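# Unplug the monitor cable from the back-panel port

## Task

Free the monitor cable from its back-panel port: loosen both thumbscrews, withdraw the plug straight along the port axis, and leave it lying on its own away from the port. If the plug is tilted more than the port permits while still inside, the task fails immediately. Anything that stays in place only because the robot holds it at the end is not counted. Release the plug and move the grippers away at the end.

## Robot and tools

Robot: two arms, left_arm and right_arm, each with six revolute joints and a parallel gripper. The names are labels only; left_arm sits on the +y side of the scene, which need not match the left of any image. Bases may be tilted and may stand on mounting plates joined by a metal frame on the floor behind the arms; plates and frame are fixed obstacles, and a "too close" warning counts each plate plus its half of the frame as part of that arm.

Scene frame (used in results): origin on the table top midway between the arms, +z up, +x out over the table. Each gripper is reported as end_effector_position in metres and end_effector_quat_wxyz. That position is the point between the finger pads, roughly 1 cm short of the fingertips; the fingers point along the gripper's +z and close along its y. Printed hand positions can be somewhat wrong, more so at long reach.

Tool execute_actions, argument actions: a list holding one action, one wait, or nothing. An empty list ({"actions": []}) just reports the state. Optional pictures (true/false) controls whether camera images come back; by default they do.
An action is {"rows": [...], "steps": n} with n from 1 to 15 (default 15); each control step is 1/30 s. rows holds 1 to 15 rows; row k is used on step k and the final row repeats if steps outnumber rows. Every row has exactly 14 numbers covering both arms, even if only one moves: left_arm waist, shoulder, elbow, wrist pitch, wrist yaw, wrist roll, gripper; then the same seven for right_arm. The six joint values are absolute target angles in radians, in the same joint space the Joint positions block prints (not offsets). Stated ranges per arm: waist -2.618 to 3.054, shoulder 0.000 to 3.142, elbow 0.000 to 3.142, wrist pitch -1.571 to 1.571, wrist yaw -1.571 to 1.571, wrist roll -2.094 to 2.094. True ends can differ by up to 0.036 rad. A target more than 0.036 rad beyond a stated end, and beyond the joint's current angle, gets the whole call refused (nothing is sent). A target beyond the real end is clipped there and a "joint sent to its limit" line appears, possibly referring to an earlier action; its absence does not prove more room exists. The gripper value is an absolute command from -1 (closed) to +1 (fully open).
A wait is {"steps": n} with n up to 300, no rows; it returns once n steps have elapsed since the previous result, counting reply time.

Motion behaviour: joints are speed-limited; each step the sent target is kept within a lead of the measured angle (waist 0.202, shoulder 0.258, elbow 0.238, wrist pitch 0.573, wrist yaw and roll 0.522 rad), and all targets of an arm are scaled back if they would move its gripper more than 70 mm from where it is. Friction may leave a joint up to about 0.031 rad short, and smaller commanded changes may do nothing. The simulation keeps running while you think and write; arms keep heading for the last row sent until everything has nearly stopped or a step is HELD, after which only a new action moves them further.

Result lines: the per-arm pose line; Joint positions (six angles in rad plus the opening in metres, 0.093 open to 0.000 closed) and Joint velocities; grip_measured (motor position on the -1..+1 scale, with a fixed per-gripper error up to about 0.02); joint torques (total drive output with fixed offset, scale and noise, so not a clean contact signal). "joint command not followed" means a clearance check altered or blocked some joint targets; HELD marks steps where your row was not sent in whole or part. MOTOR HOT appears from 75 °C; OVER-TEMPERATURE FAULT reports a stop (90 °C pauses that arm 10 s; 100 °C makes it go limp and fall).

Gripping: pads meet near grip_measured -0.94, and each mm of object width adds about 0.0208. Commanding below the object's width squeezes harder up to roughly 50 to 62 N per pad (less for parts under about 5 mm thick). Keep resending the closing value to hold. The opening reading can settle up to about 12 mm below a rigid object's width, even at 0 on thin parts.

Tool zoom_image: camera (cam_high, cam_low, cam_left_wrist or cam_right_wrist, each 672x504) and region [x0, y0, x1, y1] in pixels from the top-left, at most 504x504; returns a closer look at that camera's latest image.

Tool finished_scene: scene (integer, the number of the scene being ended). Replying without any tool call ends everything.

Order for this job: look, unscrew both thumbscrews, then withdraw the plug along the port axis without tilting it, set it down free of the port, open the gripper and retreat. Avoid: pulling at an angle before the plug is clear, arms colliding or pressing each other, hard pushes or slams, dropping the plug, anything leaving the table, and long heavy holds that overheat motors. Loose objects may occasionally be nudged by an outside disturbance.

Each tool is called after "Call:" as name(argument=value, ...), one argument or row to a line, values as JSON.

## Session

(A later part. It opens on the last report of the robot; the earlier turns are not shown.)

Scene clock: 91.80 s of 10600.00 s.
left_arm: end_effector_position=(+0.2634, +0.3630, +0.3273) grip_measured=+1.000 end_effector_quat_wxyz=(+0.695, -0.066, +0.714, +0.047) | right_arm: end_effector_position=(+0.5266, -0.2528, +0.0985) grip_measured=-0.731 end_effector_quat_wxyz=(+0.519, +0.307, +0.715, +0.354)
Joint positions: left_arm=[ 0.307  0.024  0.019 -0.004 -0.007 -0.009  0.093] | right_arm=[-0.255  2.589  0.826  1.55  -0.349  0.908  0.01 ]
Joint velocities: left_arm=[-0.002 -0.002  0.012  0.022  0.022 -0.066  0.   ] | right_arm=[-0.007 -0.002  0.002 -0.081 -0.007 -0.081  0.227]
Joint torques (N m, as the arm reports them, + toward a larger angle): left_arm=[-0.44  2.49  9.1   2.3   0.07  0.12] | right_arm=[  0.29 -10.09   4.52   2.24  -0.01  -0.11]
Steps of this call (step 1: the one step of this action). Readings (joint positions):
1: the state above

Call:
execute_actions(
  actions=[
    {"rows":[[0.3,0.03,0.03,0,0,0,1,-0.25,2.58,0.84,1.56,-0.36,0.85,-0.65],[0.3,0.03,0.03,0,0,0,1,-0.25,2.58,0.84,1.56,-0.36,1.9,-0.65]],"steps":8},
  ],
  pictures=false,
)

Call:
execute_actions(
  actions=[
    {"rows":[[0.3,0.03,0.03,0,0,0,1,-0.25,2.58,0.84,1.56,-0.36,1.53,-0.9],[0.3,0.03,0.03,0,0,0,1,-0.25,2.58,0.84,1.56,-0.36,0.5,-0.9]],"steps":8},
  ],
  pictures=false,
)

Call:
execute_actions(
  actions=[
    {"rows":[[0.3,0.03,0.03,0,0,0,1,-0.25,2.58,0.84,1.56,-0.36,0.85,-0.65],[0.3,0.03,0.03,0,0,0,1,-0.25,2.58,0.84,1.56,-0.36,1.9,-0.65]],"steps":8},
  ],
  pictures=false,
)

Call:
execute_actions(
  actions=[
    {"rows":[[0.3,0.03,0.03,0,0,0,1,-0.25,2.58,0.84,1.56,-0.36,1.53,-0.9],[0.3,0.03,0.03,0,0,0,1,-0.25,2.58,0.84,1.56,-0.36,0.5,-0.9]],"steps":8},
  ],
  pictures=false,
)

Call:
execute_actions(
  actions=[
    {"rows":[[0.3,0.03,0.03,0,0,0,1,-0.25,2.58,0.84,1.56,-0.36,0.85,-0.65],[0.3,0.03,0.03,0,0,0,1,-0.25,2.58,0.84,1.56,-0.36,1.9,-0.65]],"steps":8},
  ],
  pictures=false,
)

Call:
execute_actions(
  actions=[
    {"rows":[[0.3,0.03,0.03,0,0,0,1,-0.25,2.58,0.84,1.56,-0.36,1.53,-0.9],[0.3,0.03,0.03,0,0,0,1,-0.25,2.58,0.84,1.56,-0.36,0.5,-0.9]],"steps":8},
  ],
  pictures=false,
)

Call:
execute_actions(
  actions=[
    {"rows":[[0.3,0.03,0.03,0,0,0,1,-0.25,2.58,0.84,1.56,-0.36,0.85,-0.65],[0.3,0.03,0.03,0,0,0,1,-0.25,2.58,0.84,1.56,-0.36,1.9,-0.65]],"steps":8},
  ],
  pictures=false,
)

Call:
execute_actions(
  actions=[
    {"rows":[[0.3,0.03,0.03,0,0,0,1,-0.25,2.58,0.84,1.56,-0.36,1.53,-0.9],[0.3,0.03,0.03,0,0,0,1,-0.25,2.58,0.84,1.56,-0.36,0.5,-0.9]],"steps":8},
  ],
  pictures=false,
)

Call:
execute_actions(
  actions=[
    {"rows":[[0.3,0.03,0.03,0,0,0,1,-0.25,2.58,0.84,1.56,-0.36,0.85,-0.65],[0.3,0.03,0.03,0,0,0,1,-0.25,2.58,0.84,1.56,-0.36,1.9,-0.65]],"steps":8},
  ],
  pictures=false,
)

Call:
execute_actions(
  actions=[
    {"rows":[[0.3,0.03,0.03,0,0,0,1,-0.25,2.58,0.84,1.56,-0.36,1.53,-0.9],[0.3,0.03,0.03,0,0,0,1,-0.25,2.58,0.84,1.56,-0.36,0.5,-0.9]],"steps":8},
  ],
  pictures=false,
)

Call:
execute_actions(
  actions=[
    {"rows":[[0.3,0.03,0.03,0,0,0,1,-0.25,2.58,0.84,1.56,-0.36,0.85,-0.65],[0.3,0.03,0.03,0,0,0,1,-0.25,2.58,0.84,1.56,-0.36,1.9,-0.65]],"steps":8},
  ],
  pictures=false,
)

Call:
execute_actions(
  actions=[
    {"rows":[[0.3,0.03,0.03,0,0,0,1,-0.25,2.58,0.84,1.56,-0.36,1.53,-0.9],[0.3,0.03,0.03,0,0,0,1,-0.25,2.58,0.84,1.56,-0.36,0.5,-0.9]],"steps":8},
  ],
  pictures=false,
)

Call:
execute_actions(
  actions=[
    {"rows":[[0.3,0.03,0.03,0,0,0,1,-0.25,2.58,0.84,1.56,-0.36,0.85,-0.65],[0.3,0.03,0.03,0,0,0,1,-0.25,2.58,0.84,1.56,-0.36,1.53,-0.65]]},
  ],
)

Call:
zoom_image(
  camera="cam_right_wrist",
  region=[220,230,460,500],
)

Scene clock: 111.87 s of 10600.00 s.
left_arm: end_effector_position=(+0.2634, +0.3630, +0.3273) grip_measured=+1.000 end_effector_quat_wxyz=(+0.695, -0.066, +0.714, +0.047) | right_arm: end_effector_position=(+0.5268, -0.2523, +0.0996) grip_measured=-0.648 end_effector_quat_wxyz=(+0.377, +0.520, +0.576, +0.505)
Joint positions: left_arm=[ 0.307  0.024  0.019 -0.004 -0.007 -0.009  0.093] | right_arm=[-0.255  2.589  0.826  1.555 -0.352  1.568  0.014]
Joint velocities: left_arm=[-0.017 -0.012 -0.002 -0.022  0.066 -0.007  0.   ] | right_arm=[-0.017  0.002 -0.002 -0.037 -0.007  2.161  0.   ]
Joint torques (N m, as the arm reports them, + toward a larger angle): left_arm=[-0.35  2.5   9.11  2.29  0.09  0.12] | right_arm=[  0.47 -10.2    4.66   2.16  -0.03  -0.18]
Steps of this call (steps 1 to 15: the robot went on to your last target; steps 16 to 90: nothing new was sent; then 16.80 s passed at rest; steps 91 to 98: all 8 steps of this action). Readings (joint positions):
91: left_arm=[0.307 0.024 0.019 -0.004 -0.007 -0.009] | right_arm=[-0.255 2.589 0.826 1.551 -0.350 0.900]
92: left_arm=[0.307 0.024 0.019 -0.004 -0.007 -0.009] | right_arm=[-0.255 2.589 0.826 1.554 -0.351 0.983]
94: left_arm=[0.307 0.024 0.019 -0.004 -0.007 -0.009] | right_arm=[-0.255 2.589 0.826 1.555 -0.351 1.184]
98: the state above

Scene clock: 112.13 s of 10600.00 s.
left_arm: end_effector_position=(+0.2634, +0.3630, +0.3273) grip_measured=+1.000 end_effector_quat_wxyz=(+0.695, -0.066, +0.714, +0.047) | right_arm: end_effector_position=(+0.5266, -0.2520, +0.0985) grip_measured=-0.889 end_effector_quat_wxyz=(+0.519, +0.304, +0.716, +0.354)
Joint positions: left_arm=[ 0.307  0.024  0.019 -0.004 -0.007 -0.009  0.093] | right_arm=[-0.255  2.589  0.826  1.549 -0.353  0.901  0.003]
Joint velocities: left_arm=[ 0.002 -0.012 -0.002  0.007 -0.007 -0.022  0.   ] | right_arm=[-0.002  0.007 -0.017  0.037 -0.037 -2.484 -0.001]
Joint torques (N m, as the arm reports them, + toward a larger angle): left_arm=[-0.42  2.46  9.    2.28  0.08  0.11] | right_arm=[  0.09 -10.25   4.57   2.16   0.01  -0.43]
Steps of this call (steps 1 to 8: all 8 steps of this action). Readings (joint positions):
1: left_arm=[0.307 0.024 0.019 -0.004 -0.007 -0.009] | right_arm=[-0.255 2.589 0.826 1.552 -0.352 1.575]
2: left_arm=[0.307 0.024 0.019 -0.004 -0.007 -0.009] | right_arm=[-0.255 2.589 0.826 1.550 -0.352 1.490]
4: left_arm=[0.307 0.024 0.019 -0.004 -0.007 -0.009] | right_arm=[-0.255 2.589 0.826 1.550 -0.353 1.289]
8: the state above

Scene clock: 112.40 s of 10600.00 s.
left_arm: end_effector_position=(+0.2634, +0.3630, +0.3273) grip_measured=+1.000 end_effector_quat_wxyz=(+0.695, -0.066, +0.714, +0.047) | right_arm: end_effector_position=(+0.5268, -0.2521, +0.0996) grip_measured=-0.651 end_effector_quat_wxyz=(+0.380, +0.516, +0.580, +0.502)
Joint positions: left_arm=[ 0.307  0.024  0.019 -0.004 -0.007 -0.009  0.093] | right_arm=[-0.254  2.589  0.826  1.554 -0.352  1.554  0.014]
Joint velocities: left_arm=[-0.002 -0.017 -0.012  0.022 -0.051  0.022  0.   ] | right_arm=[ 0.002  0.017  0.007  0.037 -0.037  2.293  0.001]
Joint torques (N m, as the arm reports them, + toward a larger angle): left_arm=[-0.42  2.45  9.12  2.29  0.06  0.14] | right_arm=[  0.39 -10.13   4.59   2.21   0.02  -0.14]
Steps of this call (steps 1 to 8: all 8 steps of this action). Readings (joint positions):
1: left_arm=[0.307 0.024 0.019 -0.004 -0.007 -0.009] | right_arm=[-0.255 2.589 0.826 1.551 -0.350 0.881]
2: left_arm=[0.307 0.024 0.019 -0.004 -0.007 -0.009] | right_arm=[-0.255 2.589 0.826 1.553 -0.350 0.965]
4: left_arm=[0.307 0.024 0.019 -0.004 -0.007 -0.009] | right_arm=[-0.254 2.589 0.826 1.554 -0.351 1.166]
8: the state above

Scene clock: 112.67 s of 10600.00 s.
left_arm: end_effector_position=(+0.2634, +0.3630, +0.3273) grip_measured=+1.000 end_effector_quat_wxyz=(+0.695, -0.066, +0.714, +0.047) | right_arm: end_effector_position=(+0.5266, -0.2519, +0.0985) grip_measured=-0.889 end_effector_quat_wxyz=(+0.521, +0.300, +0.717, +0.352)
Joint positions: left_arm=[ 0.307  0.024  0.019 -0.004 -0.007 -0.009  0.093] | right_arm=[-0.254  2.589  0.826  1.549 -0.352  0.892  0.003]
Joint velocities: left_arm=[ 0.007  0.007 -0.002 -0.022 -0.081 -0.051  0.   ] | right_arm=[-0.007 -0.002 -0.002  0.037  0.007 -2.44   0.   ]
Joint torques (N m, as the arm reports them, + toward a larger angle): left_arm=[-0.38  2.5   9.05  2.3   0.07  0.12] | right_arm=[  0.33 -10.23   4.37   2.13   0.04  -0.39]
Steps of this call (steps 1 to 8: all 8 steps of this action). Readings (joint positions):
1: left_arm=[0.307 0.024 0.019 -0.004 -0.007 -0.009] | right_arm=[-0.254 2.589 0.826 1.552 -0.352 1.564]
2: left_arm=[0.307 0.024 0.019 -0.004 -0.007 -0.009] | right_arm=[-0.254 2.589 0.826 1.550 -0.352 1.479]
4: left_arm=[0.307 0.024 0.019 -0.004 -0.007 -0.009] | right_arm=[-0.254 2.589 0.826 1.550 -0.352 1.278]
8: the state above

Scene clock: 112.93 s of 10600.00 s.
left_arm: end_effector_position=(+0.2634, +0.3630, +0.3273) grip_measured=+1.000 end_effector_quat_wxyz=(+0.695, -0.066, +0.714, +0.047) | right_arm: end_effector_position=(+0.5269, -0.2522, +0.0997) grip_measured=-0.651 end_effector_quat_wxyz=(+0.382, +0.514, +0.581, +0.502)
Joint positions: left_arm=[ 0.307  0.024  0.019 -0.004 -0.007 -0.009  0.093] | right_arm=[-0.254  2.589  0.826  1.555 -0.351  1.549  0.014]
Joint velocities: left_arm=[ 0.007 -0.002 -0.012  0.037 -0.022  0.022  0.   ] | right_arm=[-0.012 -0.002  0.012  0.007 -0.007  2.264 -0.   ]
Joint torques (N m, as the arm reports them, + toward a larger angle): left_arm=[-0.5   2.5   9.06  2.29  0.06  0.14] | right_arm=[  0.22 -10.1    4.73   2.13  -0.12  -0.25]
Steps of this call (steps 1 to 8: all 8 steps of this action). Readings (joint positions):
1: left_arm=[0.307 0.024 0.019 -0.004 -0.007 -0.009] | right_arm=[-0.254 2.589 0.826 1.552 -0.350 0.875]
2: left_arm=[0.307 0.024 0.019 -0.004 -0.007 -0.009] | right_arm=[-0.255 2.589 0.826 1.554 -0.350 0.959]
4: left_arm=[0.307 0.024 0.019 -0.004 -0.007 -0.009] | right_arm=[-0.254 2.589 0.826 1.554 -0.351 1.160]
8: the state above

Scene clock: 113.20 s of 10600.00 s.
left_arm: end_effector_position=(+0.2634, +0.3630, +0.3273) grip_measured=+1.000 end_effector_quat_wxyz=(+0.695, -0.066, +0.714, +0.047) | right_arm: end_effector_position=(+0.5266, -0.2520, +0.0984) grip_measured=-0.889 end_effector_quat_wxyz=(+0.522, +0.299, +0.718, +0.350)
Joint positions: left_arm=[ 0.307  0.024  0.019 -0.004 -0.007 -0.009  0.093] | right_arm=[-0.254  2.589  0.826  1.549 -0.352  0.889  0.003]
Joint velocities: left_arm=[-0.002  0.002 -0.002  0.066 -0.051  0.022  0.   ] | right_arm=[ 0.012  0.007  0.007  0.11  -0.022 -2.425 -0.002]
Joint torques (N m, as the arm reports them, + toward a larger angle): left_arm=[-0.48  2.52  9.09  2.28  0.06  0.13] | right_arm=[  0.34 -10.21   4.75   2.15  -0.06  -0.44]
Steps of this call (steps 1 to 8: all 8 steps of this action). Readings (joint positions):
1: left_arm=[0.307 0.024 0.019 -0.004 -0.007 -0.009] | right_arm=[-0.254 2.589 0.826 1.552 -0.352 1.559]
2: left_arm=[0.307 0.024 0.019 -0.004 -0.007 -0.009] | right_arm=[-0.254 2.589 0.826 1.550 -0.352 1.475]
4: left_arm=[0.307 0.024 0.019 -0.004 -0.007 -0.009] | right_arm=[-0.254 2.589 0.826 1.550 -0.352 1.274]
8: the state above

Scene clock: 113.47 s of 10600.00 s.
left_arm: end_effector_position=(+0.2634, +0.3630, +0.3273) grip_measured=+1.000 end_effector_quat_wxyz=(+0.695, -0.066, +0.714, +0.047) | right_arm: end_effector_position=(+0.5269, -0.2523, +0.0996) grip_measured=-0.651 end_effector_quat_wxyz=(+0.382, +0.514, +0.582, +0.501)
Joint positions: left_arm=[ 0.307  0.024  0.019 -0.004 -0.007 -0.009  0.093] | right_arm=[-0.255  2.589  0.826  1.554 -0.351  1.546  0.014]
Joint velocities: left_arm=[-0.012 -0.007 -0.012  0.007 -0.095  0.022  0.   ] | right_arm=[ 0.012 -0.012  0.007 -0.007 -0.11   2.278  0.   ]
Joint torques (N m, as the arm reports them, + toward a larger angle): left_arm=[-0.39  2.51  9.16  2.31  0.05  0.12] | right_arm=[  0.35 -10.35   4.77   2.21  -0.06  -0.07]
Steps of this call (steps 1 to 8: all 8 steps of this action). Readings (joint positions):
1: left_arm=[0.307 0.024 0.019 -0.004 -0.007 -0.009] | right_arm=[-0.254 2.589 0.826 1.551 -0.349 0.871]
2: left_arm=[0.307 0.024 0.019 -0.004 -0.007 -0.009] | right_arm=[-0.255 2.589 0.826 1.553 -0.349 0.955]
4: left_arm=[0.307 0.024 0.019 -0.004 -0.007 -0.009] | right_arm=[-0.255 2.589 0.826 1.554 -0.351 1.157]
8: the state above

Scene clock: 113.73 s of 10600.00 s.
left_arm: end_effector_position=(+0.2634, +0.3630, +0.3273) grip_measured=+1.000 end_effector_quat_wxyz=(+0.695, -0.066, +0.714, +0.047) | right_arm: end_effector_position=(+0.5266, -0.2521, +0.0984) grip_measured=-0.889 end_effector_quat_wxyz=(+0.522, +0.299, +0.718, +0.350)
Joint positions: left_arm=[ 0.307  0.024  0.019 -0.004 -0.007 -0.009  0.093] | right_arm=[-0.255  2.589  0.826  1.549 -0.352  0.886  0.003]
Joint velocities: left_arm=[-0.002 -0.012  0.012 -0.022  0.037 -0.007  0.   ] | right_arm=[ 0.002 -0.007 -0.002  0.037  0.022 -2.44   0.   ]
Joint torques (N m, as the arm reports them, + toward a larger angle): left_arm=[-0.43  2.39  9.03  2.3   0.07  0.13] | right_arm=[  0.22 -10.22   4.65   2.13  -0.01  -0.35]
Steps of this call (steps 1 to 8: all 8 steps of this action). Readings (joint positions):
1: left_arm=[0.307 0.024 0.019 -0.004 -0.007 -0.009] | right_arm=[-0.255 2.589 0.826 1.552 -0.352 1.557]
2: left_arm=[0.307 0.024 0.019 -0.004 -0.007 -0.009] | right_arm=[-0.255 2.589 0.826 1.550 -0.352 1.473]
4: left_arm=[0.307 0.024 0.019 -0.004 -0.007 -0.009] | right_arm=[-0.255 2.589 0.826 1.550 -0.352 1.272]
8: the state above

Scene clock: 114.00 s of 10600.00 s.
left_arm: end_effector_position=(+0.2634, +0.3630, +0.3273) grip_measured=+1.000 end_effector_quat_wxyz=(+0.695, -0.066, +0.714, +0.047) | right_arm: end_effector_position=(+0.5268, -0.2526, +0.0994) grip_measured=-0.651 end_effector_quat_wxyz=(+0.383, +0.514, +0.582, +0.500)
Joint positions: left_arm=[ 0.307  0.024  0.019 -0.004 -0.007 -0.009  0.093] | right_arm=[-0.255  2.589  0.826  1.553 -0.351  1.544  0.014]
Joint velocities: left_arm=[ 0.022  0.007  0.007 -0.037  0.037  0.037  0.   ] | right_arm=[ 0.012 -0.007 -0.007  0.051 -0.066  2.41   0.   ]
Joint torques (N m, as the arm reports them, + toward a larger angle): left_arm=[-0.46  2.53  9.17  2.29  0.05  0.17] | right_arm=[  0.43 -10.01   4.95   2.24  -0.01  -0.18]
Steps of this call (steps 1 to 8: all 8 steps of this action). Readings (joint positions):
1: left_arm=[0.307 0.024 0.019 -0.004 -0.007 -0.009] | right_arm=[-0.255 2.589 0.826 1.551 -0.349 0.869]
2: left_arm=[0.307 0.024 0.019 -0.004 -0.007 -0.009] | right_arm=[-0.255 2.589 0.826 1.552 -0.349 0.953]
4: left_arm=[0.307 0.024 0.019 -0.004 -0.007 -0.009] | right_arm=[-0.255 2.589 0.826 1.553 -0.351 1.155]
8: the state above

Scene clock: 114.27 s of 10600.00 s.
left_arm: end_effector_position=(+0.2634, +0.3630, +0.3273) grip_measured=+1.000 end_effector_quat_wxyz=(+0.695, -0.066, +0.714, +0.047) | right_arm: end_effector_position=(+0.5266, -0.2523, +0.0984) grip_measured=-0.889 end_effector_quat_wxyz=(+0.522, +0.298, +0.718, +0.349)
Joint positions: left_arm=[ 0.307  0.024  0.019 -0.004 -0.007 -0.009  0.093] | right_arm=[-0.255  2.589  0.826  1.549 -0.352  0.885  0.003]
Joint velocities: left_arm=[-0.007  0.002 -0.017  0.022  0.022  0.037  0.   ] | right_arm=[ 0.007 -0.017 -0.032  0.007 -0.037 -2.425 -0.001]
Joint torques (N m, as the arm reports them, + toward a larger angle): left_arm=[-0.37  2.45  9.17  2.31  0.05  0.14] | right_arm=[ 0.34 -9.92  4.49  2.15  0.   -0.41]
Steps of this call (steps 1 to 8: all 8 steps of this action). Readings (joint positions):
1: left_arm=[0.307 0.024 0.019 -0.004 -0.007 -0.009] | right_arm=[-0.255 2.589 0.826 1.551 -0.352 1.556]
2: left_arm=[0.307 0.024 0.019 -0.004 -0.007 -0.009] | right_arm=[-0.255 2.589 0.826 1.550 -0.352 1.471]
4: left_arm=[0.307 0.024 0.019 -0.004 -0.007 -0.009] | right_arm=[-0.255 2.589 0.826 1.550 -0.352 1.271]
8: the state above

Scene clock: 114.53 s of 10600.00 s.
left_arm: end_effector_position=(+0.2634, +0.3630, +0.3273) grip_measured=+1.000 end_effector_quat_wxyz=(+0.695, -0.066, +0.714, +0.047) | right_arm: end_effector_position=(+0.5268, -0.2523, +0.0994) grip_measured=-0.651 end_effector_quat_wxyz=(+0.383, +0.513, +0.583, +0.500)
Joint positions: left_arm=[ 0.307  0.024  0.019 -0.004 -0.007 -0.009  0.093] | right_arm=[-0.255  2.589  0.826  1.553 -0.351  1.543  0.014]
Joint velocities: left_arm=[-0.002  0.007  0.017 -0.037  0.051 -0.022  0.   ] | right_arm=[-0.017 -0.002 -0.007 -0.022 -0.007  2.322  0.001]
Joint torques (N m, as the arm reports them, + toward a larger angle): left_arm=[-0.48  2.59  9.01  2.28  0.07  0.12] | right_arm=[  0.18 -10.04   4.66   2.16  -0.01  -0.12]
Steps of this call (steps 1 to 8: all 8 steps of this action). Readings (joint positions):
1: left_arm=[0.307 0.024 0.019 -0.004 -0.007 -0.009] | right_arm=[-0.255 2.589 0.826 1.551 -0.349 0.868]
2: left_arm=[0.307 0.024 0.019 -0.004 -0.007 -0.009] | right_arm=[-0.255 2.589 0.826 1.553 -0.349 0.952]
4: left_arm=[0.307 0.024 0.019 -0.004 -0.007 -0.009] | right_arm=[-0.255 2.589 0.826 1.553 -0.351 1.154]
8: the state above

Scene clock: 114.80 s of 10600.00 s.
left_arm: end_effector_position=(+0.2634, +0.3630, +0.3273) grip_measured=+1.000 end_effector_quat_wxyz=(+0.695, -0.066, +0.714, +0.047) | right_arm: end_effector_position=(+0.5266, -0.2521, +0.0984) grip_measured=-0.889 end_effector_quat_wxyz=(+0.522, +0.298, +0.719, +0.349)
Joint positions: left_arm=[ 0.307  0.024  0.019 -0.004 -0.007 -0.009  0.093] | right_arm=[-0.255  2.589  0.826  1.549 -0.352  0.885  0.003]
Joint velocities: left_arm=[ 0.012  0.002  0.007  0.066 -0.037  0.051  0.   ] | right_arm=[ 0.007 -0.007 -0.017 -0.022 -0.095 -2.44   0.   ]
Joint torques (N m, as the arm reports them, + toward a larger angle): left_arm=[-0.49  2.53  9.16  2.29  0.05  0.12] | right_arm=[  0.24 -10.4    4.74   2.18  -0.09  -0.42]
Steps of this call (steps 1 to 8: all 8 steps of this action). Readings (joint positions):
1: left_arm=[0.307 0.024 0.019 -0.004 -0.007 -0.009] | right_arm=[-0.255 2.589 0.826 1.551 -0.352 1.555]
2: left_arm=[0.307 0.024 0.019 -0.004 -0.007 -0.009] | right_arm=[-0.255 2.589 0.826 1.550 -0.352 1.471]
4: left_arm=[0.307 0.024 0.019 -0.004 -0.007 -0.009] | right_arm=[-0.255 2.589 0.826 1.550 -0.352 1.270]
8: the state above

Scene clock: 115.30 s of 10600.00 s.
left_arm: end_effector_position=(+0.2634, +0.3630, +0.3273) grip_measured=+1.000 end_effector_quat_wxyz=(+0.695, -0.066, +0.714, +0.047) | right_arm: end_effector_position=(+0.5268, -0.2524, +0.0994) grip_measured=-0.651 end_effector_quat_wxyz=(+0.395, +0.499, +0.595, +0.491)
Joint positions: left_arm=[ 0.307  0.024  0.019 -0.004 -0.007 -0.009  0.093] | right_arm=[-0.255  2.589  0.826  1.553 -0.352  1.494  0.014]
Joint velocities: left_arm=[-0.012  0.007  0.002 -0.037 -0.051 -0.037  0.   ] | right_arm=[-0.002 -0.002  0.007  0.007 -0.037  0.212  0.   ]
Joint torques (N m, as the arm reports them, + toward a larger angle): left_arm=[-0.45  2.48  9.15  2.27  0.05  0.13] | right_arm=[  0.47 -10.12   4.38   2.13   0.01  -0.1 ]
Steps of this call (steps 1 to 15: all 15 steps of this action). Readings (joint positions):
1: left_arm=[0.307 0.024 0.019 -0.004 -0.007 -0.009] | right_arm=[-0.255 2.589 0.826 1.551 -0.349 0.868]
2: left_arm=[0.307 0.024 0.019 -0.004 -0.007 -0.009] | right_arm=[-0.255 2.589 0.826 1.552 -0.349 0.952]
4: left_arm=[0.307 0.024 0.019 -0.004 -0.007 -0.009] | right_arm=[-0.255 2.589 0.826 1.553 -0.351 1.146]
8: left_arm=[0.307 0.024 0.019 -0.004 -0.007 -0.009] | right_arm=[-0.255 2.589 0.826 1.553 -0.351 1.372]
15: the state above

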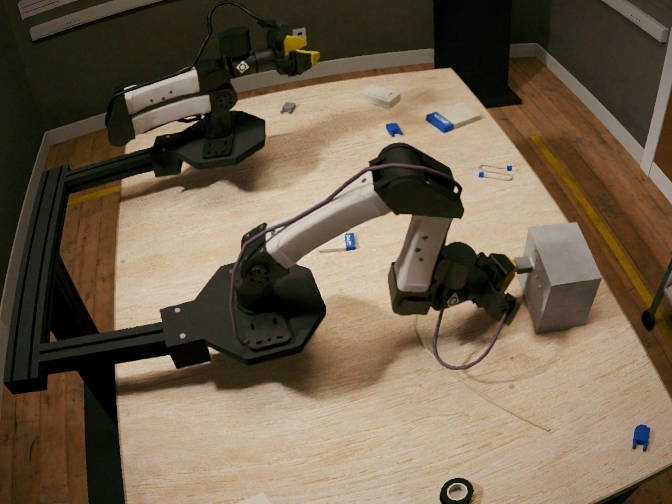

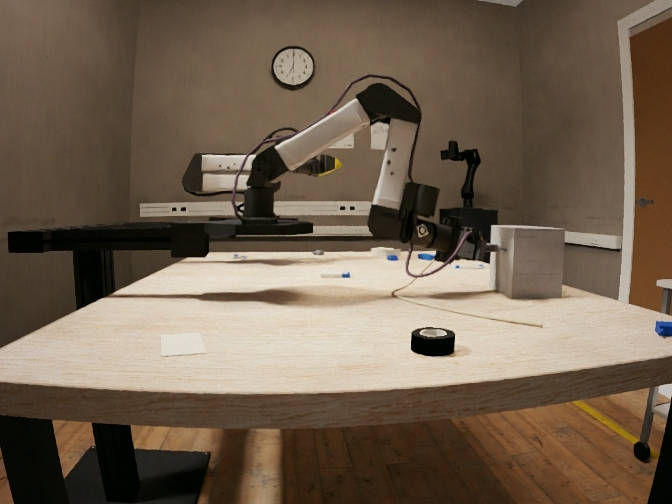

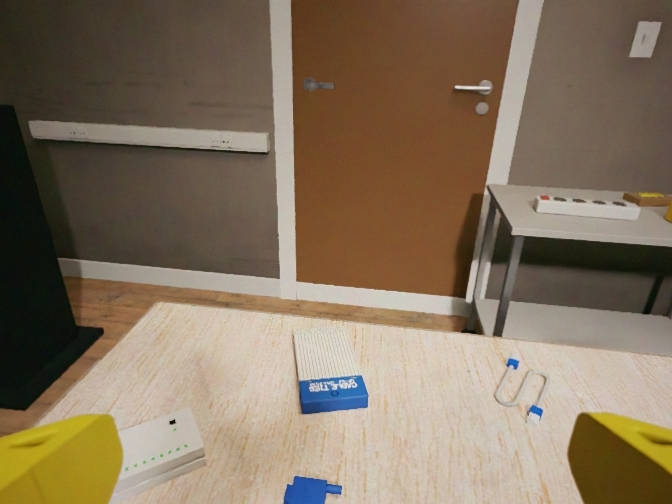

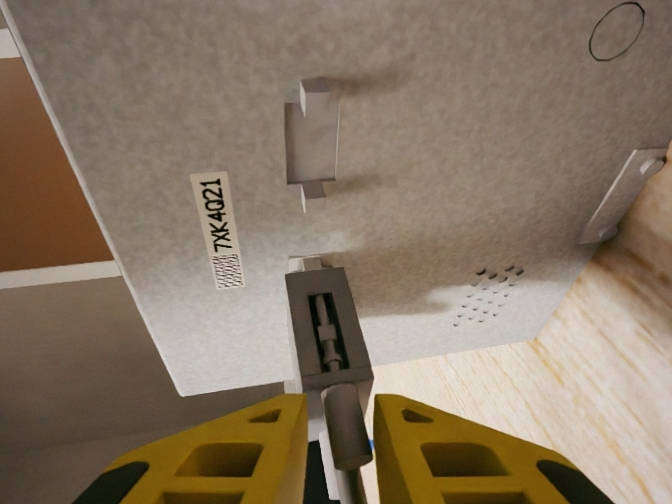

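Region (220, 230, 460, 500) of cam_right_wrist's 672x504 image, scaled by 1.867, with more detail than that image has.

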